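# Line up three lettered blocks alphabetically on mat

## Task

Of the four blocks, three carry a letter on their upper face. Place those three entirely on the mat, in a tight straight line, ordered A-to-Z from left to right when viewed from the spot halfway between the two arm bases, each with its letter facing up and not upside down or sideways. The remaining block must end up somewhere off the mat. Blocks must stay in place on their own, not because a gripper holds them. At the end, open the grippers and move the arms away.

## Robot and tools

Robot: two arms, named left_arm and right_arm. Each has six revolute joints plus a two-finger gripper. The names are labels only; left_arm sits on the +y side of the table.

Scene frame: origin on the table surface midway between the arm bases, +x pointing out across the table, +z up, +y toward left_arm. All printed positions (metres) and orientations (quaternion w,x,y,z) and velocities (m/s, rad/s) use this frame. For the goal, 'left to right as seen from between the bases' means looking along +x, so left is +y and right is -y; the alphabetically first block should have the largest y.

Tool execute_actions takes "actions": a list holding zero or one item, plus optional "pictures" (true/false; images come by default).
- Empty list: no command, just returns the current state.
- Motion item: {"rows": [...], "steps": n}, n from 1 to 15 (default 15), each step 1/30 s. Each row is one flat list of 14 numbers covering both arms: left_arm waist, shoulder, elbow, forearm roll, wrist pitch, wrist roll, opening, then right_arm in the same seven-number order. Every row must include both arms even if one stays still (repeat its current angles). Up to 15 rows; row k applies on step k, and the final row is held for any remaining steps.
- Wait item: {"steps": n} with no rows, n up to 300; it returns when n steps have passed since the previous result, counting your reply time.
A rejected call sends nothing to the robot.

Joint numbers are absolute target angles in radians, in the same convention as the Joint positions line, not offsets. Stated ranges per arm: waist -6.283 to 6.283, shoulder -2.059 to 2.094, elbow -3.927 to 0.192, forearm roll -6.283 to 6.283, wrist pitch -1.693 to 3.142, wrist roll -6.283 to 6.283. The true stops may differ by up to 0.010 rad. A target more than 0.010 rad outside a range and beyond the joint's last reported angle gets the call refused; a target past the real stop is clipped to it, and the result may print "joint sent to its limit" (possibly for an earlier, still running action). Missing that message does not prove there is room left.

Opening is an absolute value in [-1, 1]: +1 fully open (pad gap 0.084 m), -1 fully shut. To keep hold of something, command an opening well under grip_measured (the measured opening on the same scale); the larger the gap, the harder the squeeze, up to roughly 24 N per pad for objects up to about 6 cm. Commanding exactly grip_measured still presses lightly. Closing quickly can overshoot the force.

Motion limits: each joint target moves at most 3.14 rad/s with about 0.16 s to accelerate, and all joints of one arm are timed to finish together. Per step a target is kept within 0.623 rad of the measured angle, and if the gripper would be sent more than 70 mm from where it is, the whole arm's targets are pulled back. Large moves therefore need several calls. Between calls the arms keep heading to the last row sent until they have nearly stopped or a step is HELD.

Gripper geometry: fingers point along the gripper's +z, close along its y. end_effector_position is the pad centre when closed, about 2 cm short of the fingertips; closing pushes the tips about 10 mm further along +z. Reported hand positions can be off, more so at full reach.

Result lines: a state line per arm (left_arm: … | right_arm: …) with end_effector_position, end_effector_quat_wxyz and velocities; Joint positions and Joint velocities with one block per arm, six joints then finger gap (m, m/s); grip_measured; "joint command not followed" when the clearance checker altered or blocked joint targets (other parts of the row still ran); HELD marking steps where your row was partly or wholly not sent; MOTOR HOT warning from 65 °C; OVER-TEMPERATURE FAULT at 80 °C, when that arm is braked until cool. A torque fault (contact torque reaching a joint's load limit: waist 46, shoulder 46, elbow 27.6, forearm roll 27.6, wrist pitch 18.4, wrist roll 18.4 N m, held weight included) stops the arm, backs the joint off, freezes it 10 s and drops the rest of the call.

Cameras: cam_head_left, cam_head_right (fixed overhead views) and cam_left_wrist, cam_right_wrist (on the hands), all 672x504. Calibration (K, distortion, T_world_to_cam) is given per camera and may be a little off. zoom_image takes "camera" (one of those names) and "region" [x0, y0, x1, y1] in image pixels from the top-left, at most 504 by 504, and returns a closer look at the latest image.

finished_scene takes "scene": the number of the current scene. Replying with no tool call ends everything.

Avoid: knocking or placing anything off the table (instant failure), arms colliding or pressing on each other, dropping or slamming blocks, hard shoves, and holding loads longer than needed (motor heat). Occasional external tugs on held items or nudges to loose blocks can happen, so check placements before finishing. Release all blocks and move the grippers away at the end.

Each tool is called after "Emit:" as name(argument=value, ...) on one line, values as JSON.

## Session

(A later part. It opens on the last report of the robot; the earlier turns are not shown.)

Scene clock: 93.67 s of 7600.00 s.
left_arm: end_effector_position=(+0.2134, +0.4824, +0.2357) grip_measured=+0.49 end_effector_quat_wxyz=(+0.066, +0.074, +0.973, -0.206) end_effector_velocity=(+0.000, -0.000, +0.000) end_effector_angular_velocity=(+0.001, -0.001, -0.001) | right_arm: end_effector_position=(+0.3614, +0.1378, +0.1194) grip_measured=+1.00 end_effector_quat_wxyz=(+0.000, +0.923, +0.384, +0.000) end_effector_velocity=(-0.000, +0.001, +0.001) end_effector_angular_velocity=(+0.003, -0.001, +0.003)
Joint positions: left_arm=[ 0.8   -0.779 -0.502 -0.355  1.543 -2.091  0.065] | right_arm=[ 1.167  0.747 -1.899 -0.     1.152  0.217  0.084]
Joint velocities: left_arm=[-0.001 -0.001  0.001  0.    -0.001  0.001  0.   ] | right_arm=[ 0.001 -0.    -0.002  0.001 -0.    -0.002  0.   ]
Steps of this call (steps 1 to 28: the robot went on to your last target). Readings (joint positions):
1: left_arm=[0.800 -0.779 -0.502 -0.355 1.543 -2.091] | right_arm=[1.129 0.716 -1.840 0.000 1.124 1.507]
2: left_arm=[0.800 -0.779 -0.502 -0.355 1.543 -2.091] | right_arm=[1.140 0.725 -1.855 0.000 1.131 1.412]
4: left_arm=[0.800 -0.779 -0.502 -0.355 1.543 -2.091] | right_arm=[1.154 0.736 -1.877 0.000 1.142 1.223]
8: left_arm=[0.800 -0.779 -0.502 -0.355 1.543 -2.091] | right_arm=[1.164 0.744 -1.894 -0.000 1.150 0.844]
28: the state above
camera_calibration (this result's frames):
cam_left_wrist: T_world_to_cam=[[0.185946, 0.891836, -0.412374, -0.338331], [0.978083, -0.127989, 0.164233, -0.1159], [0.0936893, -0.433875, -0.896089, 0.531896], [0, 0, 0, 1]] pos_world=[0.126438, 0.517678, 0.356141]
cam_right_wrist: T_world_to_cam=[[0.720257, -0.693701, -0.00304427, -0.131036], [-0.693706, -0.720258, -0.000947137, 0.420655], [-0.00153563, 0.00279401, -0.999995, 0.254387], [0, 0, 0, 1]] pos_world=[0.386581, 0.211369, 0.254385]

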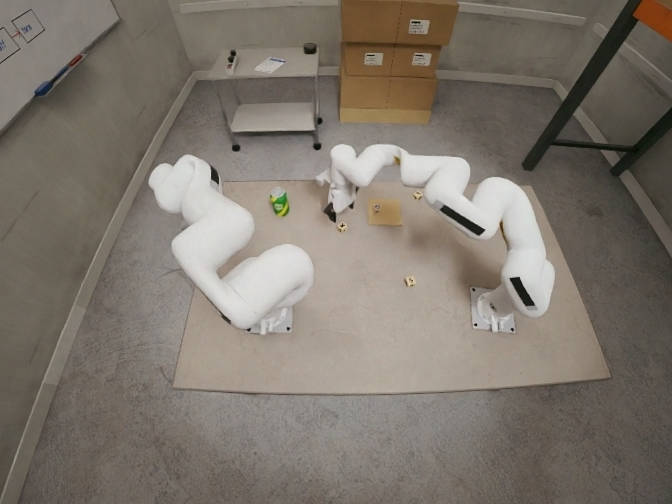

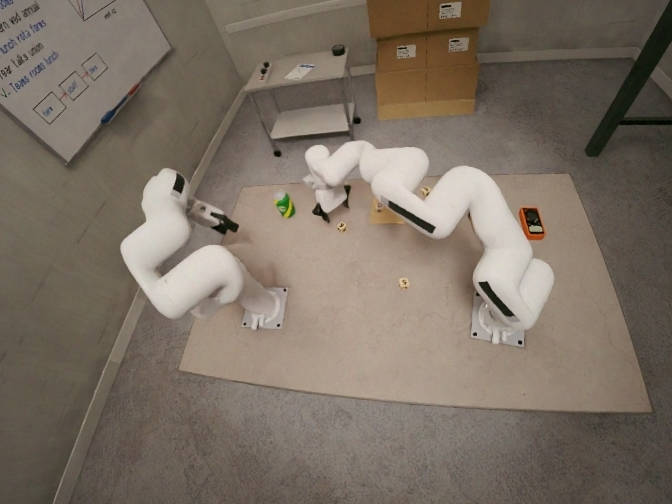

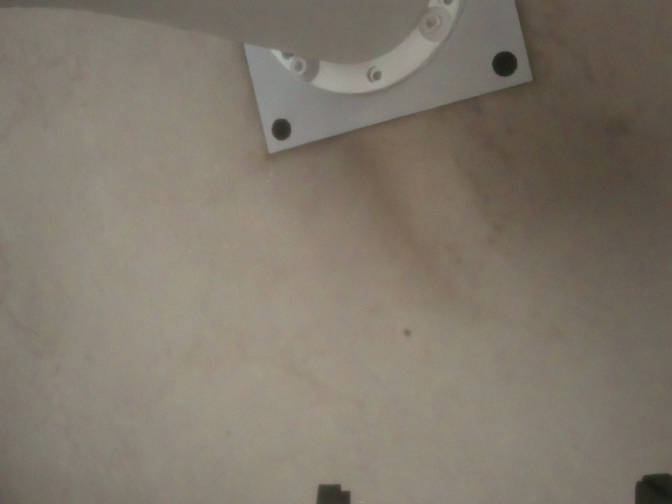

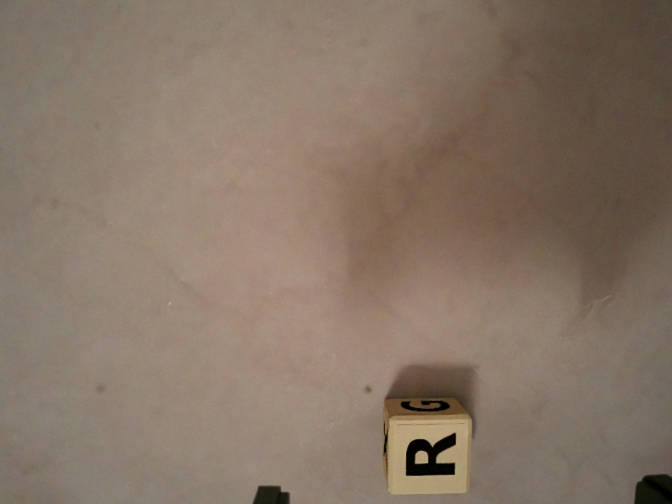

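Emit:
execute_actions(actions=[{"rows":[[0.8,-0.779,-0.502,-0.355,1.543,-2.091,0.5,1.168,0.854,-1.803,0,0.949,0.217,0.6]]}], pictures=false)

Emit:
execute_actions(actions=[{"rows":[[0.8,-0.779,-0.502,-0.355,1.543,-2.091,0.5,1.168,0.854,-1.803,0,0.949,0.217,0.2],[0.8,-0.779,-0.502,-0.355,1.543,-2.091,0.5,1.168,0.854,-1.803,0,0.949,0.217,0.2],[0.8,-0.779,-0.502,-0.355,1.543,-2.091,0.5,1.168,0.854,-1.803,0,0.949,0.217,-0.2],[0.8,-0.779,-0.502,-0.355,1.543,-2.091,0.5,1.168,0.854,-1.803,0,0.949,0.217,-0.2],[0.8,-0.779,-0.502,-0.355,1.543,-2.091,0.5,1.168,0.854,-1.803,0,0.949,0.217,-0.2],[0.8,-0.779,-0.502,-0.355,1.543,-2.091,0.5,1.168,0.854,-1.803,0,0.949,0.217,-0.4],[0.8,-0.779,-0.502,-0.355,1.543,-2.091,0.5,1.168,0.854,-1.803,0,0.949,0.217,-0.75]]}], pictures=false)

Emit:
execute_actions(actions=[{"rows":[[0.8,-0.779,-0.502,-0.355,1.543,-2.091,0.5,1.167,0.747,-1.899,0,1.152,0.217,-0.75]],"steps":10}], pictures=false)

Emit:
execute_actions(actions=[{"rows":[[0.8,-0.779,-0.502,-0.355,1.543,-2.091,0.5,0.85,0.49,-1.361,0,0.871,2.32,-0.75]]}], pictures=false)

Emit:
execute_actions(actions=[{"steps":28}], pictures=false)

Emit:
execute_actions(actions=[{"rows":[[0.8,-0.779,-0.502,-0.355,1.543,-2.091,0.5,0.85,0.55,-1.344,0,0.794,2.32,-0.75],[0.8,-0.779,-0.502,-0.355,1.543,-2.091,0.5,0.85,0.55,-1.344,0,0.794,2.32,-0.75],[0.8,-0.779,-0.502,-0.355,1.543,-2.091,0.5,0.85,0.55,-1.344,0,0.794,2.32,-0.75],[0.8,-0.779,-0.502,-0.355,1.543,-2.091,0.5,0.85,0.55,-1.344,0,0.794,2.32,-0.75],[0.8,-0.779,-0.502,-0.355,1.543,-2.091,0.5,0.85,0.581,-1.337,0,0.756,2.32,-0.75]]}], pictures=false)

Emit:
execute_actions(actions=[{"rows":[[0.8,-0.779,-0.502,-0.355,1.543,-2.091,0.5,0.85,0.581,-1.337,0,0.756,2.32,0.6]],"steps":9}], pictures=false)

Emit:
execute_actions(actions=[{"rows":[[0.8,-0.779,-0.502,-0.355,1.543,-2.091,0.5,0.85,0.455,-1.373,0,0.918,2.32,0.6]],"steps":9}], pictures=false)

Emit:
execute_actions(actions=[{"rows":[[0.8,-0.779,-0.502,-0.355,1.543,-2.091,0.5,1.4,-0.376,-0.433,0,0.809,1.24,1]]}], pictures=false)

Emit:
execute_actions(actions=[{"steps":28}])

Emit:
zoom_image(camera="cam_right_wrist", region=[350, 370, 530, 504])

Emit:
zoom_image(camera="cam_head_left", region=[355, 185, 425, 235])

Scene clock: 118.73 s of 7600.00 s.
left_arm: end_effector_position=(+0.2134, +0.4824, +0.2357) grip_measured=+0.49 end_effector_quat_wxyz=(+0.066, +0.074, +0.973, -0.206) end_effector_velocity=(+0.000, -0.000, -0.000) end_effector_angular_velocity=(-0.000, +0.000, -0.001) | right_arm: end_effector_position=(+0.3599, +0.1367, +0.0292) grip_measured=+0.59 end_effector_quat_wxyz=(-0.002, +0.923, +0.385, +0.003) end_effector_velocity=(+0.010, +0.015, +0.025) end_effector_angular_velocity=(+0.056, -0.036, +0.000)
Joint positions: left_arm=[ 0.8   -0.779 -0.502 -0.355  1.543 -2.091  0.065] | right_arm=[ 1.168  0.851 -1.807 -0.     0.95   0.217  0.069]
Joint velocities: left_arm=[-0.     0.001 -0.    -0.     0.     0.     0.   ] | right_arm=[-0.    -0.026 -0.014 -0.001 -0.026 -0.    -0.   ]
Steps of this call (steps 1 to 30: the robot went on to your last target; steps 31 to 100: nothing new was sent; then 21.23 s passed at rest; steps 101 to 115: all 15 steps of this action). Readings (joint positions):
101: left_arm=[0.800 -0.779 -0.502 -0.355 1.543 -2.091] | right_arm=[1.167 0.747 -1.899 -0.000 1.152 0.217]
102: left_arm=[0.800 -0.779 -0.502 -0.355 1.543 -2.091] | right_arm=[1.167 0.749 -1.897 -0.000 1.145 0.217]
104: left_arm=[0.800 -0.779 -0.502 -0.355 1.543 -2.091] | right_arm=[1.167 0.767 -1.881 -0.000 1.095 0.217]
108: left_arm=[0.800 -0.779 -0.502 -0.355 1.543 -2.091] | right_arm=[1.168 0.839 -1.816 0.000 0.991 0.217]
115: the state above

Scene clock: 119.23 s of 7600.00 s.
left_arm: end_effector_position=(+0.2134, +0.4824, +0.2357) grip_measured=+0.49 end_effector_quat_wxyz=(+0.066, +0.074, +0.973, -0.206) end_effector_velocity=(-0.000, +0.000, +0.000) end_effector_angular_velocity=(-0.000, -0.000, -0.000) | right_arm: end_effector_position=(+0.3588, +0.1351, +0.0257) grip_measured=-0.33 end_effector_quat_wxyz=(-0.000, +0.923, +0.385, +0.000) end_effector_velocity=(+0.001, +0.001, +0.001) end_effector_angular_velocity=(+0.003, -0.002, +0.000)
Joint positions: left_arm=[ 0.8   -0.779 -0.502 -0.355  1.543 -2.091  0.065] | right_arm=[ 1.168  0.854 -1.803  0.     0.949  0.217  0.03 ]
Joint velocities: left_arm=[ 0. -0.  0.  0.  0.  0. -0.] | right_arm=[-0.001 -0.001 -0.002 -0.    -0.001 -0.001 -0.   ]
Steps of this call (steps 1 to 15: all 15 steps of this action). Readings (joint positions):
1: left_arm=[0.800 -0.779 -0.502 -0.355 1.543 -2.091] | right_arm=[1.168 0.850 -1.807 -0.000 0.949 0.217]
2: left_arm=[0.800 -0.779 -0.502 -0.355 1.543 -2.091] | right_arm=[1.168 0.851 -1.806 -0.000 0.949 0.217]
4: left_arm=[0.800 -0.779 -0.502 -0.355 1.543 -2.091] | right_arm=[1.168 0.852 -1.804 -0.000 0.949 0.217]
8: left_arm=[0.800 -0.779 -0.502 -0.355 1.543 -2.091] | right_arm=[1.168 0.854 -1.803 -0.000 0.949 0.217]
15: the state above

Scene clock: 119.57 s of 7600.00 s.
left_arm: end_effector_position=(+0.2134, +0.4824, +0.2357) grip_measured=+0.49 end_effector_quat_wxyz=(+0.066, +0.074, +0.973, -0.206) end_effector_velocity=(+0.000, -0.000, -0.000) end_effector_angular_velocity=(-0.000, +0.000, -0.000) | right_arm: end_effector_position=(+0.3642, +0.1423, +0.1225) grip_measured=-0.33 end_effector_quat_wxyz=(-0.006, +0.923, +0.384, +0.009) end_effector_velocity=(-0.009, -0.014, +0.094) end_effector_angular_velocity=(-0.034, +0.023, -0.000)
Joint positions: left_arm=[ 0.8   -0.779 -0.502 -0.355  1.543 -2.091  0.065] | right_arm=[ 1.167  0.745 -1.9   -0.     1.134  0.217  0.03 ]
Joint velocities: left_arm=[-0.     0.001  0.     0.    -0.    -0.     0.   ] | right_arm=[-0.001 -0.118 -0.086  0.001  0.244 -0.001 -0.   ]
Steps of this call (steps 1 to 10: all 10 steps of this action). Readings (joint positions):
1: left_arm=[0.800 -0.779 -0.502 -0.355 1.543 -2.091] | right_arm=[1.168 0.854 -1.803 0.000 0.949 0.217]
2: left_arm=[0.800 -0.779 -0.502 -0.355 1.543 -2.091] | right_arm=[1.168 0.853 -1.804 0.000 0.954 0.217]
4: left_arm=[0.800 -0.779 -0.502 -0.355 1.543 -2.091] | right_arm=[1.168 0.836 -1.819 0.000 1.002 0.217]
8: left_arm=[0.800 -0.779 -0.502 -0.355 1.543 -2.091] | right_arm=[1.167 0.763 -1.886 -0.000 1.109 0.217]
10: the state above

Scene clock: 120.07 s of 7600.00 s.
left_arm: end_effector_position=(+0.2134, +0.4824, +0.2357) grip_measured=+0.49 end_effector_quat_wxyz=(+0.066, +0.074, +0.973, -0.206) end_effector_velocity=(+0.000, -0.000, -0.000) end_effector_angular_velocity=(-0.000, +0.001, +0.000) | right_arm: end_effector_position=(+0.4372, +0.0039, +0.0904) grip_measured=-0.33 end_effector_quat_wxyz=(+0.000, +0.999, -0.042, -0.000) end_effector_velocity=(+0.100, -0.302, -0.056) end_effector_angular_velocity=(-0.001, -0.002, -2.810)
Joint positions: left_arm=[ 0.8   -0.779 -0.502 -0.355  1.543 -2.091  0.065] | right_arm=[ 0.937  0.563 -1.51  -0.     0.948  0.86   0.03 ]
Joint velocities: left_arm=[-0.     0.001  0.     0.    -0.001 -0.    -0.   ] | right_arm=[-0.479 -0.395  0.809 -0.    -0.414  2.331  0.   ]
Steps of this call (steps 1 to 15: all 15 steps of this action). Readings (joint positions):
1: left_arm=[0.800 -0.779 -0.502 -0.355 1.543 -2.091] | right_arm=[1.167 0.743 -1.901 -0.000 1.140 0.217]
2: left_arm=[0.800 -0.779 -0.502 -0.355 1.543 -2.091] | right_arm=[1.165 0.742 -1.895 0.000 1.141 0.223]
4: left_arm=[0.800 -0.779 -0.502 -0.355 1.543 -2.091] | right_arm=[1.144 0.724 -1.847 0.000 1.119 0.277]
8: left_arm=[0.800 -0.779 -0.502 -0.355 1.543 -2.091] | right_arm=[1.057 0.662 -1.713 -0.000 1.052 0.445]
15: the state above

Scene clock: 121.00 s of 7600.00 s.
left_arm: end_effector_position=(+0.2134, +0.4824, +0.2357) grip_measured=+0.49 end_effector_quat_wxyz=(+0.066, +0.074, +0.973, -0.206) end_effector_velocity=(+0.000, -0.000, +0.000) end_effector_angular_velocity=(+0.001, -0.001, -0.000) | right_arm: end_effector_position=(+0.4511, -0.0519, +0.0801) grip_measured=-0.33 end_effector_quat_wxyz=(-0.000, +0.686, -0.728, +0.000) end_effector_velocity=(-0.000, -0.001, -0.001) end_effector_angular_velocity=(-0.002, +0.001, -0.006)
Joint positions: left_arm=[ 0.8   -0.779 -0.502 -0.355  1.543 -2.091  0.065] | right_arm=[ 0.85   0.49  -1.361 -0.     0.871  2.319  0.03 ]
Joint velocities: left_arm=[-0.001 -0.001 -0.001 -0.     0.    -0.001  0.   ] | right_arm=[-0.     0.001  0.001 -0.001  0.     0.006 -0.   ]
Steps of this call (steps 1 to 28: the robot went on to your last target). Readings (joint positions):
1: left_arm=[0.800 -0.779 -0.502 -0.355 1.543 -2.091] | right_arm=[0.922 0.550 -1.483 -0.000 0.934 0.942]
2: left_arm=[0.800 -0.779 -0.502 -0.355 1.543 -2.091] | right_arm=[0.907 0.537 -1.458 -0.000 0.921 1.030]
4: left_arm=[0.800 -0.779 -0.502 -0.355 1.543 -2.091] | right_arm=[0.881 0.517 -1.416 -0.000 0.900 1.217]
8: left_arm=[0.800 -0.779 -0.502 -0.355 1.543 -2.091] | right_arm=[0.857 0.496 -1.374 0.000 0.878 1.596]
28: the state above

Scene clock: 121.50 s of 7600.00 s.
left_arm: end_effector_position=(+0.2134, +0.4824, +0.2357) grip_measured=+0.49 end_effector_quat_wxyz=(+0.066, +0.074, +0.973, -0.206) end_effector_velocity=(-0.000, -0.000, +0.000) end_effector_angular_velocity=(+0.000, -0.000, -0.001) | right_arm: end_effector_position=(+0.4508, -0.0522, +0.0288) grip_measured=-0.33 end_effector_quat_wxyz=(-0.001, +0.686, -0.728, +0.000) end_effector_velocity=(+0.006, +0.005, +0.005) end_effector_angular_velocity=(+0.016, -0.020, +0.001)
Joint positions: left_arm=[ 0.8   -0.779 -0.502 -0.355  1.543 -2.091  0.065] | right_arm=[ 0.85   0.58  -1.338 -0.     0.757  2.32   0.03 ]
Joint velocities: left_arm=[-0. -0.  0.  0.  0.  0. -0.] | right_arm=[ 0.    -0.002 -0.008 -0.001 -0.016 -0.    -0.   ]
Steps of this call (steps 1 to 15: all 15 steps of this action). Readings (joint positions):
1: left_arm=[0.800 -0.779 -0.502 -0.355 1.543 -2.091] | right_arm=[0.850 0.490 -1.361 -0.000 0.871 2.320]
2: left_arm=[0.800 -0.779 -0.502 -0.355 1.543 -2.091] | right_arm=[0.850 0.493 -1.361 -0.000 0.864 2.320]
4: left_arm=[0.800 -0.779 -0.502 -0.355 1.543 -2.091] | right_arm=[0.850 0.515 -1.357 -0.000 0.832 2.320]
8: left_arm=[0.800 -0.779 -0.502 -0.355 1.543 -2.091] | right_arm=[0.850 0.566 -1.338 0.000 0.780 2.320]
15: the state above

Scene clock: 121.80 s of 7600.00 s.
left_arm: end_effector_position=(+0.2134, +0.4824, +0.2357) grip_measured=+0.49 end_effector_quat_wxyz=(+0.066, +0.074, +0.973, -0.206) end_effector_velocity=(+0.000, +0.000, -0.000) end_effector_angular_velocity=(+0.000, -0.000, +0.000) | right_arm: end_effector_position=(+0.4505, -0.0524, +0.0280) grip_measured=+0.59 end_effector_quat_wxyz=(-0.000, +0.686, -0.728, +0.000) end_effector_velocity=(-0.000, -0.000, -0.000) end_effector_angular_velocity=(+0.000, +0.000, -0.000)
Joint positions: left_arm=[ 0.8   -0.779 -0.502 -0.355  1.543 -2.091  0.065] | right_arm=[ 0.85   0.581 -1.337 -0.     0.756  2.32   0.068]
Joint velocities: left_arm=[-0.     0.     0.     0.    -0.001  0.     0.   ] | right_arm=[ 0.    -0.     0.001  0.001 -0.001  0.     0.006]
Steps of this call (steps 1 to 9: all 9 steps of this action). Readings (joint positions):
1: left_arm=[0.800 -0.779 -0.502 -0.355 1.543 -2.091] | right_arm=[0.850 0.580 -1.338 -0.000 0.756 2.320]
2: left_arm=[0.800 -0.779 -0.502 -0.355 1.543 -2.091] | right_arm=[0.850 0.580 -1.338 -0.000 0.756 2.320]
4: left_arm=[0.800 -0.779 -0.502 -0.355 1.543 -2.091] | right_arm=[0.850 0.581 -1.337 -0.000 0.756 2.320]
8: left_arm=[0.800 -0.779 -0.502 -0.355 1.543 -2.091] | right_arm=[0.850 0.581 -1.337 -0.000 0.756 2.320]
9: the state above

Scene clock: 122.10 s of 7600.00 s.
left_arm: end_effector_position=(+0.2134, +0.4824, +0.2357) grip_measured=+0.49 end_effector_quat_wxyz=(+0.066, +0.074, +0.973, -0.206) end_effector_velocity=(+0.000, +0.000, +0.000) end_effector_angular_velocity=(+0.001, -0.001, -0.000) | right_arm: end_effector_position=(+0.4556, -0.0482, +0.1066) grip_measured=+0.59 end_effector_quat_wxyz=(-0.012, +0.686, -0.728, +0.001) end_effector_velocity=(-0.020, -0.017, +0.048) end_effector_angular_velocity=(-0.043, +0.051, -0.001)
Joint positions: left_arm=[ 0.8   -0.779 -0.502 -0.355  1.543 -2.091  0.065] | right_arm=[ 0.85   0.452 -1.381 -0.     0.905  2.32   0.069]
Joint velocities: left_arm=[-0.    -0.002 -0.    -0.     0.     0.     0.   ] | right_arm=[-0.    -0.106 -0.002 -0.001  0.175  0.001 -0.   ]
Steps of this call (steps 1 to 9: all 9 steps of this action). Readings (joint positions):
1: left_arm=[0.800 -0.779 -0.502 -0.355 1.543 -2.091] | right_arm=[0.850 0.581 -1.337 -0.000 0.756 2.320]
2: left_arm=[0.800 -0.779 -0.502 -0.355 1.543 -2.091] | right_arm=[0.850 0.579 -1.337 0.000 0.761 2.320]
4: left_arm=[0.800 -0.779 -0.502 -0.355 1.543 -2.091] | right_arm=[0.850 0.550 -1.341 0.000 0.809 2.320]
8: left_arm=[0.800 -0.779 -0.502 -0.355 1.543 -2.091] | right_arm=[0.850 0.459 -1.378 -0.000 0.898 2.320]
9: the state above

Scene clock: 122.60 s of 7600.00 s.
left_arm: end_effector_position=(+0.2134, +0.4824, +0.2357) grip_measured=+0.49 end_effector_quat_wxyz=(+0.066, +0.074, +0.973, -0.206) end_effector_velocity=(+0.000, +0.000, -0.000) end_effector_angular_velocity=(+0.000, -0.000, +0.001) | right_arm: end_effector_position=(+0.2867, -0.0184, +0.1496) grip_measured=+1.00 end_effector_quat_wxyz=(-0.024, +0.885, -0.466, +0.003) end_effector_velocity=(-0.387, -0.088, +0.018) end_effector_angular_velocity=(-0.067, -0.016, +1.642)
Joint positions: left_arm=[ 0.8   -0.779 -0.502 -0.355  1.543 -2.091  0.065] | right_arm=[ 1.124  0.078 -0.987  0.     0.861  1.933  0.084]
Joint velocities: left_arm=[ 0.001  0.     0.     0.    -0.001 -0.    -0.   ] | right_arm=[ 0.556 -0.926  1.078  0.001 -0.106 -1.088  0.   ]
Steps of this call (steps 1 to 15: all 15 steps of this action). Readings (joint positions):
1: left_arm=[0.800 -0.779 -0.502 -0.355 1.543 -2.091] | right_arm=[0.850 0.451 -1.379 -0.000 0.910 2.320]
2: left_arm=[0.800 -0.779 -0.502 -0.355 1.543 -2.091] | right_arm=[0.853 0.448 -1.370 -0.000 0.911 2.314]
4: left_arm=[0.800 -0.779 -0.502 -0.355 1.543 -2.091] | right_arm=[0.887 0.411 -1.320 -0.000 0.904 2.269]
8: left_arm=[0.800 -0.779 -0.502 -0.355 1.543 -2.091] | right_arm=[0.984 0.297 -1.214 -0.000 0.887 2.160]
15: the state above

Scene clock: 123.53 s of 7600.00 s.
left_arm: end_effector_position=(+0.2134, +0.4824, +0.2357) grip_measured=+0.49 end_effector_quat_wxyz=(+0.066, +0.074, +0.973, -0.206) end_effector_velocity=(+0.000, +0.000, +0.000) end_effector_angular_velocity=(+0.001, -0.001, +0.001) | right_arm: end_effector_position=(+0.1172, -0.1086, +0.1195) grip_measured=+1.00 end_effector_quat_wxyz=(-0.000, +1.000, -0.001, +0.000) end_effector_velocity=(-0.001, -0.001, -0.000) end_effector_angular_velocity=(-0.002, +0.000, +0.005)
Joint positions: left_arm=[ 0.8   -0.779 -0.502 -0.355  1.543 -2.091  0.065] | right_arm=[ 1.4   -0.375 -0.434 -0.     0.809  1.24   0.084]
Joint velocities: left_arm=[ 0. -0. -0. -0. -0. -0. -0.] | right_arm=[ 0.003 -0.004  0.003 -0.     0.002 -0.003 -0.   ]
Steps of this call (steps 1 to 28: the robot went on to your last target). Readings (joint positions):
1: left_arm=[0.800 -0.779 -0.502 -0.355 1.543 -2.091] | right_arm=[1.143 0.048 -0.951 0.000 0.857 1.895]
2: left_arm=[0.800 -0.779 -0.502 -0.355 1.543 -2.091] | right_arm=[1.160 0.019 -0.914 0.000 0.854 1.856]
4: left_arm=[0.800 -0.779 -0.502 -0.355 1.543 -2.091] | right_arm=[1.195 -0.039 -0.842 0.000 0.848 1.772]
8: left_arm=[0.800 -0.779 -0.502 -0.355 1.543 -2.091] | right_arm=[1.267 -0.157 -0.699 0.000 0.834 1.586]
28: the state above
camera_calibration (this result's frames):
cam_left_wrist: T_world_to_cam=[[0.185946, 0.891836, -0.412374, -0.338331], [0.978083, -0.127989, 0.164233, -0.1159], [0.0936894, -0.433875, -0.896089, 0.531896], [0, 0, 0, 1]] pos_world=[0.126438, 0.517678, 0.356141]
cam_right_wrist: T_world_to_cam=[[0.0139443, -0.999898, -0.00309658, -0.0765287], [-0.999902, -0.0139414, -0.000973008, 0.18635], [0.000929739, 0.00310985, -0.999995, 0.254501], [0, 0, 0, 1]] pos_world=[0.187163, -0.0747144, 0.254444]

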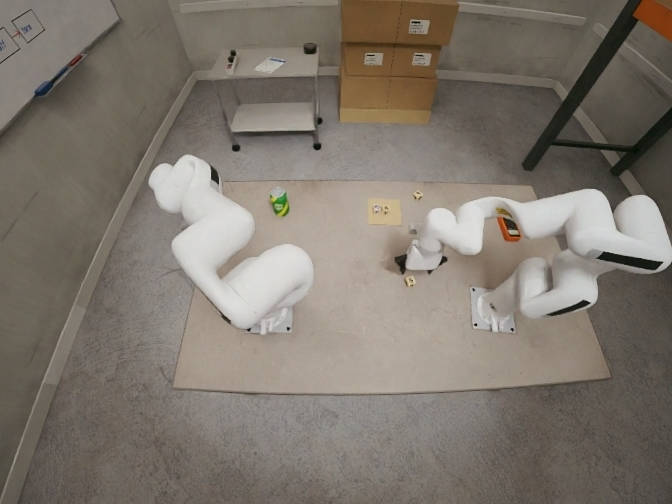

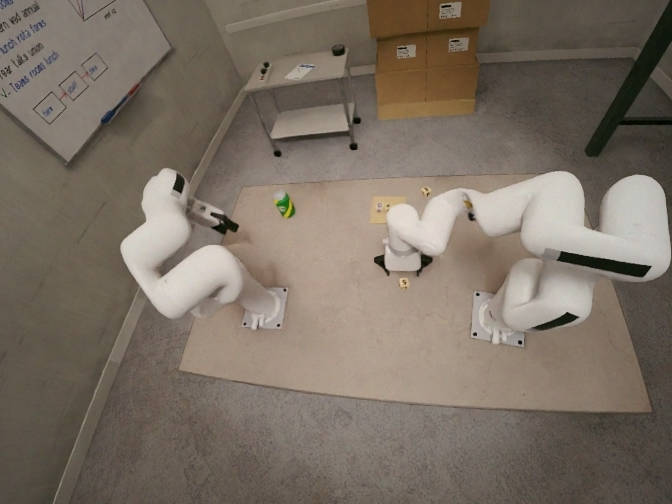

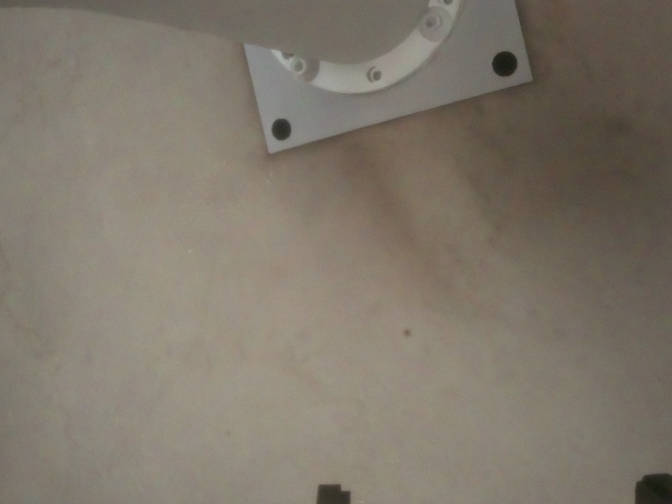

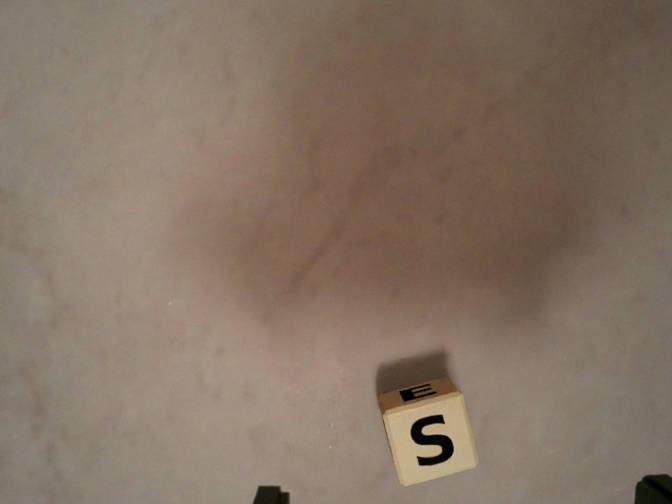

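Region (350, 370, 530, 504) of cam_right_wrist's 672x504 image, scaled by 2.800, with more detail than that image has; it fills the top 375 rows of this view, and the rest is white.

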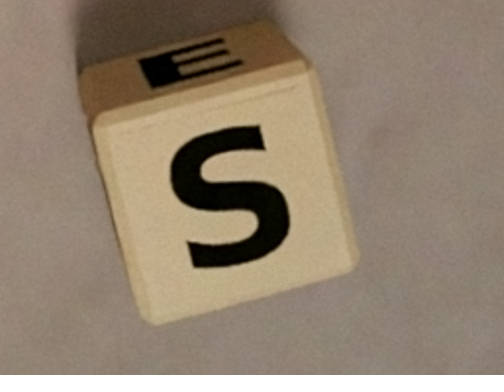

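Region (355, 185, 425, 235) of cam_head_left's 672x504 image, scaled by 7.200, with more detail than that image has; it fills the top 360 rows of this view, and the rest is white.

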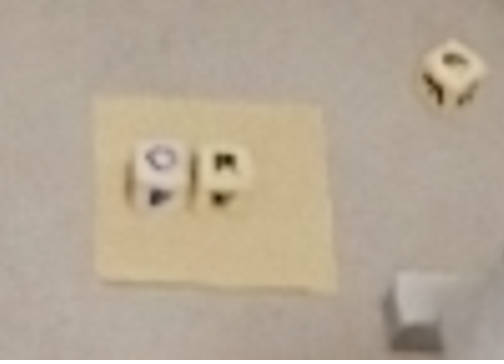

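Emit:
execute_actions(actions=[{"rows":[[0.8,-0.779,-0.502,-0.355,1.543,-2.091,0.5,1.392,-0.3,-0.41,0,0.71,2.55,0.6]]}], pictures=false)

Emit:
execute_actions(actions=[{"steps":6}], pictures=false)

Emit:
execute_actions(actions=[{"rows":[[0.8,-0.779,-0.502,-0.355,1.543,-2.091,0.5,1.392,-0.076,-0.363,0,0.439,2.55,0.6]]}], pictures=false)

Emit:
execute_actions(actions=[{"rows":[[0.8,-0.779,-0.502,-0.355,1.543,-2.091,0.5,1.392,-0.076,-0.363,0,0.439,2.55,0.2],[0.8,-0.779,-0.502,-0.355,1.543,-2.091,0.5,1.392,-0.076,-0.363,0,0.439,2.55,0.2],[0.8,-0.779,-0.502,-0.355,1.543,-2.091,0.5,1.392,-0.076,-0.363,0,0.439,2.55,-0.2],[0.8,-0.779,-0.502,-0.355,1.543,-2.091,0.5,1.392,-0.076,-0.363,0,0.439,2.55,-0.2],[0.8,-0.779,-0.502,-0.355,1.543,-2.091,0.5,1.392,-0.076,-0.363,0,0.439,2.55,-0.2],[0.8,-0.779,-0.502,-0.355,1.543,-2.091,0.5,1.392,-0.076,-0.363,0,0.439,2.55,-0.4],[0.8,-0.779,-0.502,-0.355,1.543,-2.091,0.5,1.392,-0.076,-0.363,0,0.439,2.55,-0.75]]}], pictures=false)

Emit:
execute_actions(actions=[{"rows":[[0.8,-0.779,-0.502,-0.355,1.543,-2.091,0.5,1.392,-0.3,-0.41,0,0.71,2.55,-0.75]],"steps":10}], pictures=false)

Emit:
execute_actions(actions=[{"rows":[[0.8,-0.779,-0.502,-0.355,1.543,-2.091,0.5,0.804,0.385,-1.27,0,0.885,2.274,-0.75]]}], pictures=false)

Emit:
execute_actions(actions=[{"steps":30}], pictures=false)

Emit:
execute_actions(actions=[{"rows":[[0.8,-0.779,-0.502,-0.355,1.543,-2.091,0.5,0.804,0.47,-1.243,0,0.773,2.274,-0.75],[0.8,-0.779,-0.502,-0.355,1.543,-2.091,0.5,0.804,0.47,-1.243,0,0.773,2.274,-0.75],[0.8,-0.779,-0.502,-0.355,1.543,-2.091,0.5,0.804,0.47,-1.243,0,0.773,2.274,-0.75],[0.8,-0.779,-0.502,-0.355,1.543,-2.091,0.5,0.804,0.47,-1.243,0,0.773,2.274,-0.75],[0.8,-0.779,-0.502,-0.355,1.543,-2.091,0.5,0.804,0.47,-1.243,0,0.773,2.274,-0.75],[0.8,-0.779,-0.502,-0.355,1.543,-2.091,0.5,0.804,0.518,-1.231,0,0.713,2.274,-0.75]]}], pictures=false)

Emit:
execute_actions(actions=[{"rows":[[0.8,-0.779,-0.502,-0.355,1.543,-2.091,0.5,0.804,0.518,-1.231,0,0.713,2.274,-0.75],[0.8,-0.779,-0.502,-0.355,1.543,-2.091,0.5,0.804,0.518,-1.231,0,0.713,2.274,-0.75],[0.8,-0.779,-0.502,-0.355,1.543,-2.091,0.5,0.804,0.518,-1.231,0,0.713,2.274,-0.75],[0.8,-0.779,-0.502,-0.355,1.543,-2.091,0.5,0.804,0.518,-1.231,0,0.713,2.274,0.6]],"steps":12}], pictures=false)

Emit:
execute_actions(actions=[{"rows":[[0.8,-0.779,-0.502,-0.355,1.543,-2.091,0.5,0.804,0.385,-1.27,0,0.885,2.274,0.6]],"steps":9}], pictures=false)

Emit:
execute_actions(actions=[{"rows":[[0.8,-0.779,-0.502,-0.355,1.543,-2.091,0.5,0.85,-0.2,-0.9,0,1.1,0.7,1]]}], pictures=false)

Emit:
execute_actions(actions=[{"steps":22}])

Scene clock: 152.97 s of 7600.00 s.
left_arm: end_effector_position=(+0.2134, +0.4824, +0.2357) grip_measured=+0.49 end_effector_quat_wxyz=(+0.066, +0.074, +0.973, -0.206) end_effector_velocity=(-0.000, -0.000, -0.000) end_effector_angular_velocity=(-0.000, +0.000, +0.000) | right_arm: end_effector_position=(+0.1201, -0.1074, +0.0945) grip_measured=+0.59 end_effector_quat_wxyz=(+0.000, +0.866, -0.499, +0.000) end_effector_velocity=(+0.003, +0.006, -0.004) end_effector_angular_velocity=(+0.018, -0.007, -2.480)
Joint positions: left_arm=[ 0.8   -0.779 -0.502 -0.355  1.543 -2.091  0.065] | right_arm=[ 1.392 -0.302 -0.411  0.     0.713  2.277  0.069]
Joint velocities: left_arm=[ 0.  0.  0.  0.  0. -0. -0.] | right_arm=[-0.002  0.022  0.002  0.001 -0.043  2.478 -0.   ]
Steps of this call (steps 1 to 30: the robot went on to your last target; steps 31 to 100: nothing new was sent; then 25.60 s passed at rest; steps 101 to 115: all 15 steps of this action). Readings (joint positions):
101: left_arm=[0.800 -0.779 -0.502 -0.355 1.543 -2.091] | right_arm=[1.400 -0.376 -0.433 -0.000 0.809 1.240]
102: left_arm=[0.800 -0.779 -0.502 -0.355 1.543 -2.091] | right_arm=[1.400 -0.375 -0.433 -0.000 0.808 1.246]
104: left_arm=[0.800 -0.779 -0.502 -0.355 1.543 -2.091] | right_arm=[1.399 -0.370 -0.431 -0.000 0.799 1.302]
108: left_arm=[0.800 -0.779 -0.502 -0.355 1.543 -2.091] | right_arm=[1.395 -0.333 -0.420 -0.000 0.753 1.616]
115: the state above

Scene clock: 153.17 s of 7600.00 s.
left_arm: end_effector_position=(+0.2134, +0.4824, +0.2357) grip_measured=+0.49 end_effector_quat_wxyz=(+0.066, +0.074, +0.973, -0.206) end_effector_velocity=(+0.000, +0.000, -0.000) end_effector_angular_velocity=(-0.001, +0.001, +0.000) | right_arm: end_effector_position=(+0.1203, -0.1071, +0.0941) grip_measured=+0.59 end_effector_quat_wxyz=(-0.000, +0.795, -0.606, -0.000) end_effector_velocity=(+0.000, -0.000, -0.001) end_effector_angular_velocity=(-0.000, +0.000, -0.257)
Joint positions: left_arm=[ 0.8   -0.779 -0.502 -0.355  1.543 -2.091  0.065] | right_arm=[ 1.392 -0.3   -0.41   0.     0.71   2.533  0.069]
Joint velocities: left_arm=[ 0.     0.002  0.    -0.    -0.001 -0.    -0.   ] | right_arm=[-0.     0.002  0.001  0.    -0.002  0.257 -0.   ]
Steps of this call (steps 1 to 6: the robot went on to your last target). Readings (joint positions):
1: left_arm=[0.800 -0.779 -0.502 -0.355 1.543 -2.091] | right_arm=[1.392 -0.301 -0.411 0.000 0.712 2.355]
2: left_arm=[0.800 -0.779 -0.502 -0.355 1.543 -2.091] | right_arm=[1.392 -0.301 -0.410 0.000 0.711 2.419]
4: left_arm=[0.800 -0.779 -0.502 -0.355 1.543 -2.091] | right_arm=[1.392 -0.301 -0.410 0.000 0.710 2.502]
6: the state above

Scene clock: 153.67 s of 7600.00 s.
left_arm: end_effector_position=(+0.2134, +0.4824, +0.2357) grip_measured=+0.49 end_effector_quat_wxyz=(+0.066, +0.074, +0.973, -0.206) end_effector_velocity=(+0.000, +0.000, +0.000) end_effector_angular_velocity=(+0.001, -0.001, +0.000) | right_arm: end_effector_position=(+0.1200, -0.1078, +0.0272) grip_measured=+0.59 end_effector_quat_wxyz=(-0.001, +0.790, -0.613, -0.000) end_effector_velocity=(+0.000, +0.002, -0.001) end_effector_angular_velocity=(+0.008, -0.003, -0.001)
Joint positions: left_arm=[ 0.8   -0.779 -0.502 -0.355  1.543 -2.091  0.065] | right_arm=[ 1.392 -0.078 -0.364 -0.     0.44   2.55   0.069]
Joint velocities: left_arm=[ 0.    -0.001 -0.     0.    -0.     0.    -0.   ] | right_arm=[ 0.001  0.003  0.002 -0.    -0.015  0.002 -0.   ]
Steps of this call (steps 1 to 15: all 15 steps of this action). Readings (joint positions):
1: left_arm=[0.800 -0.779 -0.502 -0.355 1.543 -2.091] | right_arm=[1.392 -0.300 -0.410 -0.000 0.710 2.540]
2: left_arm=[0.800 -0.779 -0.502 -0.355 1.543 -2.091] | right_arm=[1.392 -0.297 -0.410 -0.000 0.704 2.544]
4: left_arm=[0.800 -0.779 -0.502 -0.355 1.543 -2.091] | right_arm=[1.392 -0.256 -0.404 -0.000 0.648 2.547]
8: left_arm=[0.800 -0.779 -0.502 -0.355 1.543 -2.091] | right_arm=[1.392 -0.104 -0.366 0.000 0.482 2.549]
15: the state above

Scene clock: 154.17 s of 7600.00 s.
left_arm: end_effector_position=(+0.2134, +0.4824, +0.2357) grip_measured=+0.49 end_effector_quat_wxyz=(+0.066, +0.074, +0.973, -0.206) end_effector_velocity=(-0.000, -0.000, -0.000) end_effector_angular_velocity=(-0.002, +0.002, -0.001) | right_arm: end_effector_position=(+0.1198, -0.1085, +0.0264) grip_measured=-0.33 end_effector_quat_wxyz=(-0.000, +0.790, -0.613, -0.000) end_effector_velocity=(-0.000, -0.001, -0.000) end_effector_angular_velocity=(-0.002, +0.001, -0.001)
Joint positions: left_arm=[ 0.8   -0.779 -0.502 -0.355  1.543 -2.091  0.065] | right_arm=[ 1.392 -0.076 -0.363  0.     0.439  2.55   0.03 ]
Joint velocities: left_arm=[-0.     0.002 -0.     0.     0.001  0.     0.   ] | right_arm=[ 0.    -0.     0.002 -0.     0.001  0.001  0.   ]
Steps of this call (steps 1 to 15: all 15 steps of this action). Readings (joint positions):
1: left_arm=[0.800 -0.779 -0.502 -0.355 1.543 -2.091] | right_arm=[1.392 -0.078 -0.364 -0.000 0.440 2.550]
2: left_arm=[0.800 -0.779 -0.502 -0.355 1.543 -2.091] | right_arm=[1.392 -0.078 -0.364 -0.000 0.439 2.550]
4: left_arm=[0.800 -0.779 -0.502 -0.355 1.543 -2.091] | right_arm=[1.392 -0.077 -0.363 -0.000 0.439 2.550]
8: left_arm=[0.800 -0.779 -0.502 -0.355 1.543 -2.091] | right_arm=[1.392 -0.077 -0.363 0.000 0.439 2.550]
15: the state above

Scene clock: 154.50 s of 7600.00 s.
left_arm: end_effector_position=(+0.2134, +0.4824, +0.2357) grip_measured=+0.49 end_effector_quat_wxyz=(+0.066, +0.074, +0.973, -0.206) end_effector_velocity=(-0.000, -0.000, +0.000) end_effector_angular_velocity=(+0.001, -0.001, -0.000) | right_arm: end_effector_position=(+0.1216, -0.1032, +0.0944) grip_measured=-0.33 end_effector_quat_wxyz=(-0.006, +0.790, -0.613, -0.002) end_effector_velocity=(-0.016, -0.047, +0.015) end_effector_angular_velocity=(-0.130, +0.047, -0.002)
Joint positions: left_arm=[ 0.8   -0.779 -0.502 -0.355  1.543 -2.091  0.065] | right_arm=[ 1.392 -0.295 -0.413 -0.     0.694  2.55   0.03 ]
Joint velocities: left_arm=[-0.    -0.001  0.    -0.     0.     0.     0.   ] | right_arm=[-0.002 -0.13   0.024  0.001  0.244 -0.    -0.   ]
Steps of this call (steps 1 to 10: all 10 steps of this action). Readings (joint positions):
1: left_arm=[0.800 -0.779 -0.502 -0.355 1.543 -2.091] | right_arm=[1.392 -0.077 -0.363 0.000 0.439 2.550]
2: left_arm=[0.800 -0.779 -0.502 -0.355 1.543 -2.091] | right_arm=[1.392 -0.080 -0.364 0.000 0.446 2.550]
4: left_arm=[0.800 -0.779 -0.502 -0.355 1.543 -2.091] | right_arm=[1.392 -0.120 -0.369 0.000 0.502 2.550]
8: left_arm=[0.800 -0.779 -0.502 -0.355 1.543 -2.091] | right_arm=[1.392 -0.272 -0.408 -0.000 0.667 2.550]
10: the state above

Scene clock: 155.00 s of 7600.00 s.
left_arm: end_effector_position=(+0.2134, +0.4824, +0.2357) grip_measured=+0.49 end_effector_quat_wxyz=(+0.066, +0.074, +0.973, -0.206) end_effector_velocity=(+0.000, +0.000, +0.000) end_effector_angular_velocity=(+0.002, -0.002, +0.000) | right_arm: end_effector_position=(+0.2857, -0.0717, +0.0990) grip_measured=-0.33 end_effector_quat_wxyz=(+0.019, +0.733, -0.680, +0.001) end_effector_velocity=(+0.397, +0.054, +0.035) end_effector_angular_velocity=(+0.086, -0.055, -0.336)
Joint positions: left_arm=[ 0.8   -0.779 -0.502 -0.355  1.543 -2.091  0.065] | right_arm=[ 1.057  0.088 -0.856  0.     0.807  2.393  0.03 ]
Joint velocities: left_arm=[ 0.    -0.002 -0.    -0.    -0.     0.     0.   ] | right_arm=[-0.631  0.743 -1.039 -0.001  0.194 -0.295  0.   ]
Steps of this call (steps 1 to 15: all 15 steps of this action). Readings (joint positions):
1: left_arm=[0.800 -0.779 -0.502 -0.355 1.543 -2.091] | right_arm=[1.392 -0.297 -0.412 -0.000 0.701 2.550]
2: left_arm=[0.800 -0.779 -0.502 -0.355 1.543 -2.091] | right_arm=[1.388 -0.293 -0.414 0.000 0.707 2.547]
4: left_arm=[0.800 -0.779 -0.502 -0.355 1.543 -2.091] | right_arm=[1.343 -0.244 -0.462 0.000 0.723 2.525]
8: left_arm=[0.800 -0.779 -0.502 -0.355 1.543 -2.091] | right_arm=[1.214 -0.098 -0.611 -0.000 0.759 2.466]
15: the state above

Scene clock: 156.00 s of 7600.00 s.
left_arm: end_effector_position=(+0.2134, +0.4824, +0.2357) grip_measured=+0.49 end_effector_quat_wxyz=(+0.066, +0.074, +0.973, -0.206) end_effector_velocity=(+0.000, +0.000, +0.000) end_effector_angular_velocity=(-0.000, +0.000, -0.000) | right_arm: end_effector_position=(+0.4492, -0.0859, +0.1022) grip_measured=-0.33 end_effector_quat_wxyz=(-0.000, +0.686, -0.728, +0.000) end_effector_velocity=(+0.001, -0.000, +0.000) end_effector_angular_velocity=(-0.000, -0.000, -0.002)
Joint positions: left_arm=[ 0.8   -0.779 -0.502 -0.355  1.543 -2.091  0.065] | right_arm=[ 0.804  0.385 -1.27   0.     0.885  2.274  0.03 ]
Joint velocities: left_arm=[ 0.     0.001 -0.001 -0.     0.     0.     0.   ] | right_arm=[-0.002  0.001 -0.002 -0.     0.001  0.     0.   ]
Steps of this call (steps 1 to 30: the robot went on to your last target). Readings (joint positions):
1: left_arm=[0.800 -0.779 -0.502 -0.355 1.543 -2.091] | right_arm=[1.036 0.113 -0.891 0.000 0.814 2.383]
2: left_arm=[0.800 -0.779 -0.502 -0.355 1.543 -2.091] | right_arm=[1.015 0.137 -0.925 0.000 0.820 2.373]
4: left_arm=[0.800 -0.779 -0.502 -0.355 1.543 -2.091] | right_arm=[0.973 0.186 -0.993 0.000 0.833 2.353]
8: left_arm=[0.800 -0.779 -0.502 -0.355 1.543 -2.091] | right_arm=[0.891 0.283 -1.128 0.000 0.858 2.315]
30: the state above
All arms were judged still, so your last target was given up. Only a new action makes them travel on or press farther. Fingers that are still opening or closing keep moving.

Scene clock: 156.50 s of 7600.00 s.
left_arm: end_effector_position=(+0.2134, +0.4824, +0.2357) grip_measured=+0.49 end_effector_quat_wxyz=(+0.066, +0.074, +0.973, -0.206) end_effector_velocity=(+0.000, +0.000, -0.000) end_effector_angular_velocity=(+0.000, -0.000, -0.001) | right_arm: end_effector_position=(+0.4500, -0.0855, +0.0304) grip_measured=-0.33 end_effector_quat_wxyz=(-0.002, +0.686, -0.728, +0.000) end_effector_velocity=(+0.004, +0.003, -0.001) end_effector_angular_velocity=(+0.011, -0.016, +0.000)
Joint positions: left_arm=[ 0.8   -0.779 -0.502 -0.355  1.543 -2.091  0.065] | right_arm=[ 0.804  0.514 -1.233 -0.     0.715  2.274  0.03 ]
Joint velocities: left_arm=[-0.001  0.001 -0.    -0.    -0.001  0.     0.   ] | right_arm=[-0.     0.004  0.002 -0.001 -0.026  0.001 -0.   ]
Steps of this call (steps 1 to 15: all 15 steps of this action). Readings (joint positions):
1: left_arm=[0.800 -0.779 -0.502 -0.355 1.543 -2.091] | right_arm=[0.804 0.385 -1.270 0.000 0.885 2.274]
2: left_arm=[0.800 -0.779 -0.502 -0.355 1.543 -2.091] | right_arm=[0.804 0.388 -1.269 -0.000 0.878 2.274]
4: left_arm=[0.800 -0.779 -0.502 -0.355 1.543 -2.091] | right_arm=[0.804 0.415 -1.263 -0.000 0.836 2.274]
8: left_arm=[0.800 -0.779 -0.502 -0.355 1.543 -2.091] | right_arm=[0.804 0.481 -1.238 0.000 0.765 2.274]
15: the state above

Scene clock: 156.90 s of 7600.00 s.
left_arm: end_effector_position=(+0.2134, +0.4824, +0.2357) grip_measured=+0.49 end_effector_quat_wxyz=(+0.066, +0.074, +0.973, -0.206) end_effector_velocity=(-0.000, -0.000, -0.000) end_effector_angular_velocity=(-0.001, +0.001, -0.000) | right_arm: end_effector_position=(+0.4484, -0.0866, +0.0271) grip_measured=+0.59 end_effector_quat_wxyz=(+0.001, +0.686, -0.728, -0.000) end_effector_velocity=(+0.007, +0.005, +0.011) end_effector_angular_velocity=(+0.014, -0.020, +0.000)
Joint positions: left_arm=[ 0.8   -0.779 -0.502 -0.355  1.543 -2.091  0.065] | right_arm=[ 0.804  0.519 -1.23  -0.     0.713  2.274  0.068]
Joint velocities: left_arm=[-0.     0.001 -0.     0.     0.    -0.     0.   ] | right_arm=[-0.    -0.012 -0.012 -0.001 -0.001  0.     0.006]
Steps of this call (steps 1 to 12: all 12 steps of this action). Readings (joint positions):
1: left_arm=[0.800 -0.779 -0.502 -0.355 1.543 -2.091] | right_arm=[0.804 0.515 -1.233 -0.000 0.714 2.274]
2: left_arm=[0.800 -0.779 -0.502 -0.355 1.543 -2.091] | right_arm=[0.804 0.515 -1.233 -0.000 0.714 2.274]
4: left_arm=[0.800 -0.779 -0.502 -0.355 1.543 -2.091] | right_arm=[0.804 0.515 -1.233 -0.000 0.713 2.274]
8: left_arm=[0.800 -0.779 -0.502 -0.355 1.543 -2.091] | right_arm=[0.804 0.520 -1.229 0.000 0.713 2.274]
12: the state above

Scene clock: 157.20 s of 7600.00 s.
left_arm: end_effector_position=(+0.2134, +0.4824, +0.2357) grip_measured=+0.49 end_effector_quat_wxyz=(+0.066, +0.074, +0.973, -0.206) end_effector_velocity=(-0.000, -0.000, -0.001) end_effector_angular_velocity=(-0.002, +0.002, +0.000) | right_arm: end_effector_position=(+0.4545, -0.0820, +0.1066) grip_measured=+0.59 end_effector_quat_wxyz=(-0.011, +0.686, -0.728, +0.001) end_effector_velocity=(-0.018, -0.014, +0.059) end_effector_angular_velocity=(-0.033, +0.044, -0.000)
Joint positions: left_arm=[ 0.8   -0.779 -0.502 -0.355  1.543 -2.091  0.065] | right_arm=[ 0.804  0.384 -1.277 -0.     0.871  2.274  0.069]
Joint velocities: left_arm=[ 0.     0.002  0.001 -0.     0.    -0.     0.   ] | right_arm=[-0.    -0.127 -0.013  0.001  0.195 -0.    -0.   ]
Steps of this call (steps 1 to 9: all 9 steps of this action). Readings (joint positions):
1: left_arm=[0.800 -0.779 -0.502 -0.355 1.543 -2.091] | right_arm=[0.804 0.519 -1.231 -0.000 0.713 2.274]
2: left_arm=[0.800 -0.779 -0.502 -0.355 1.543 -2.091] | right_arm=[0.804 0.516 -1.231 0.000 0.718 2.274]
4: left_arm=[0.800 -0.779 -0.502 -0.355 1.543 -2.091] | right_arm=[0.804 0.487 -1.236 0.000 0.767 2.274]
8: left_arm=[0.800 -0.779 -0.502 -0.355 1.543 -2.091] | right_arm=[0.804 0.391 -1.274 -0.000 0.863 2.274]
9: the state above

Scene clock: 157.70 s of 7600.00 s.
left_arm: end_effector_position=(+0.2134, +0.4824, +0.2357) grip_measured=+0.49 end_effector_quat_wxyz=(+0.066, +0.074, +0.973, -0.206) end_effector_velocity=(-0.000, -0.000, -0.000) end_effector_angular_velocity=(+0.000, -0.000, -0.000) | right_arm: end_effector_position=(+0.3553, -0.1360, +0.2032) grip_measured=+1.00 end_effector_quat_wxyz=(-0.001, +0.914, -0.407, +0.000) end_effector_velocity=(-0.190, -0.114, +0.150) end_effector_angular_velocity=(+0.016, -0.026, +2.823)
Joint positions: left_arm=[ 0.8   -0.779 -0.502 -0.355  1.543 -2.091  0.065] | right_arm=[ 0.841 -0.086 -0.972  0.     1.057  1.518  0.084]
Joint velocities: left_arm=[-0. -0.  0.  0. -0.  0. -0.] | right_arm=[ 0.071 -0.914  0.553 -0.001  0.331 -2.751  0.   ]
Steps of this call (steps 1 to 15: all 15 steps of this action). Readings (joint positions):
1: left_arm=[0.800 -0.779 -0.502 -0.355 1.543 -2.091] | right_arm=[0.804 0.382 -1.275 -0.000 0.876 2.274]
2: left_arm=[0.800 -0.779 -0.502 -0.355 1.543 -2.091] | right_arm=[0.804 0.379 -1.269 -0.000 0.882 2.267]
4: left_arm=[0.800 -0.779 -0.502 -0.355 1.543 -2.091] | right_arm=[0.808 0.338 -1.228 0.000 0.904 2.213]
8: left_arm=[0.800 -0.779 -0.502 -0.355 1.543 -2.091] | right_arm=[0.822 0.164 -1.132 -0.000 0.963 2.020]
15: the state above

Scene clock: 158.43 s of 7600.00 s.
left_arm: end_effector_position=(+0.2134, +0.4824, +0.2357) grip_measured=+0.49 end_effector_quat_wxyz=(+0.066, +0.074, +0.973, -0.206) end_effector_velocity=(-0.000, -0.000, -0.000) end_effector_angular_velocity=(-0.001, +0.001, -0.000) | right_arm: end_effector_position=(+0.3302, -0.1516, +0.2186) grip_measured=+1.00 end_effector_quat_wxyz=(+0.000, +1.000, -0.006, -0.000) end_effector_velocity=(+0.000, +0.000, +0.001) end_effector_angular_velocity=(+0.002, -0.003, +0.003)
Joint positions: left_arm=[ 0.8   -0.779 -0.502 -0.355  1.543 -2.091  0.065] | right_arm=[ 0.85  -0.2   -0.9    0.     1.1    0.7    0.084]
Joint velocities: left_arm=[-0.001  0.002  0.     0.     0.    -0.    -0.   ] | right_arm=[-0.    -0.003 -0.001 -0.     0.001 -0.003  0.   ]
Steps of this call (steps 1 to 22: the robot went on to your last target). Readings (joint positions):
1: left_arm=[0.800 -0.779 -0.502 -0.355 1.543 -2.091] | right_arm=[0.843 -0.114 -0.955 0.000 1.067 1.425]
2: left_arm=[0.800 -0.779 -0.502 -0.355 1.543 -2.091] | right_arm=[0.845 -0.138 -0.941 0.000 1.076 1.330]
4: left_arm=[0.800 -0.779 -0.502 -0.355 1.543 -2.091] | right_arm=[0.848 -0.170 -0.920 0.000 1.088 1.140]
8: left_arm=[0.800 -0.779 -0.502 -0.355 1.543 -2.091] | right_arm=[0.850 -0.194 -0.903 -0.000 1.098 0.823]
22: the state above
camera_calibration (this result's frames):
cam_left_wrist: T_world_to_cam=[[0.185946, 0.891836, -0.412374, -0.338331], [0.978083, -0.127989, 0.164233, -0.1159], [0.0936895, -0.433875, -0.896089, 0.531896], [0, 0, 0, 1]] pos_world=[0.126438, 0.517678, 0.356141]
cam_right_wrist: T_world_to_cam=[[0.00422498, -0.999987, -0.00286251, -0.119066], [-0.999991, -0.00422294, -0.000721046, 0.400234], [0.000708948, 0.00286553, -0.999996, 0.353535], [0, 0, 0, 1]] pos_world=[0.400483, -0.118387, 0.353481]

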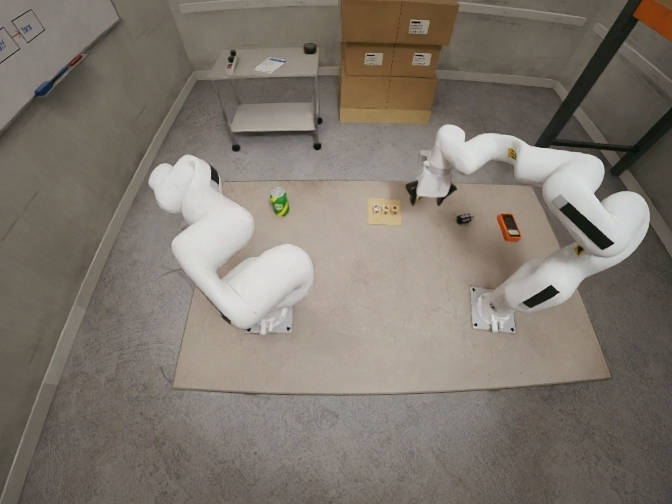

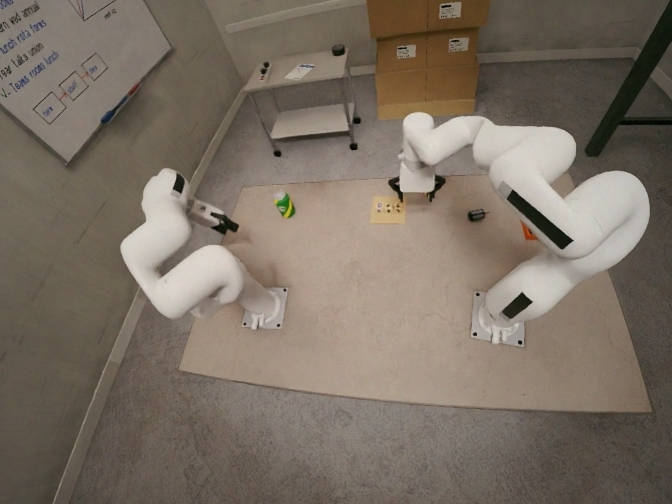

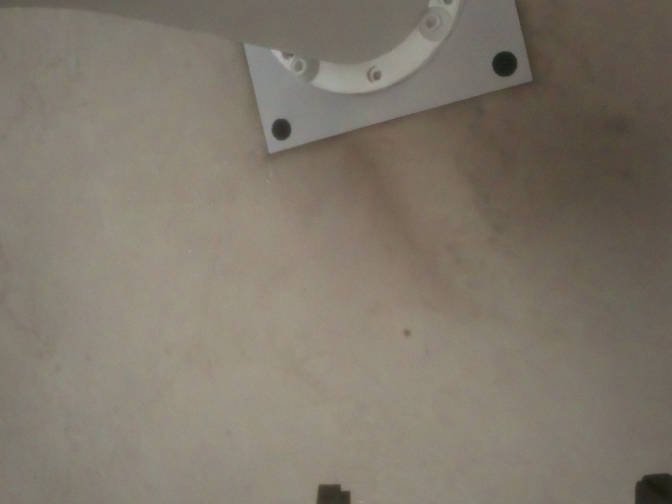

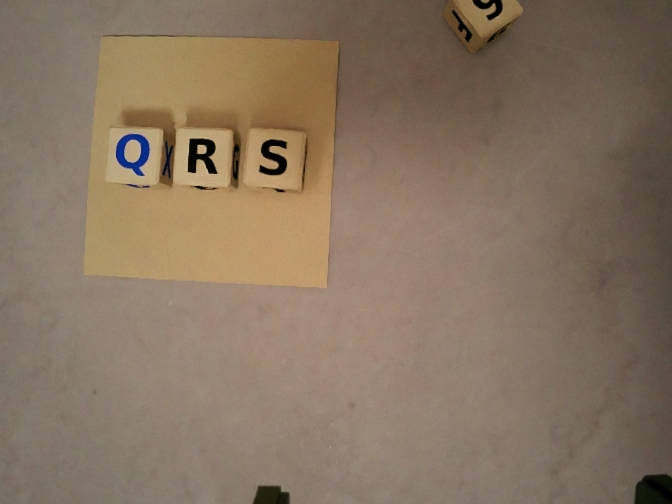

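Emit:
finished_scene(scene=2)

The scene is finished: the task was done.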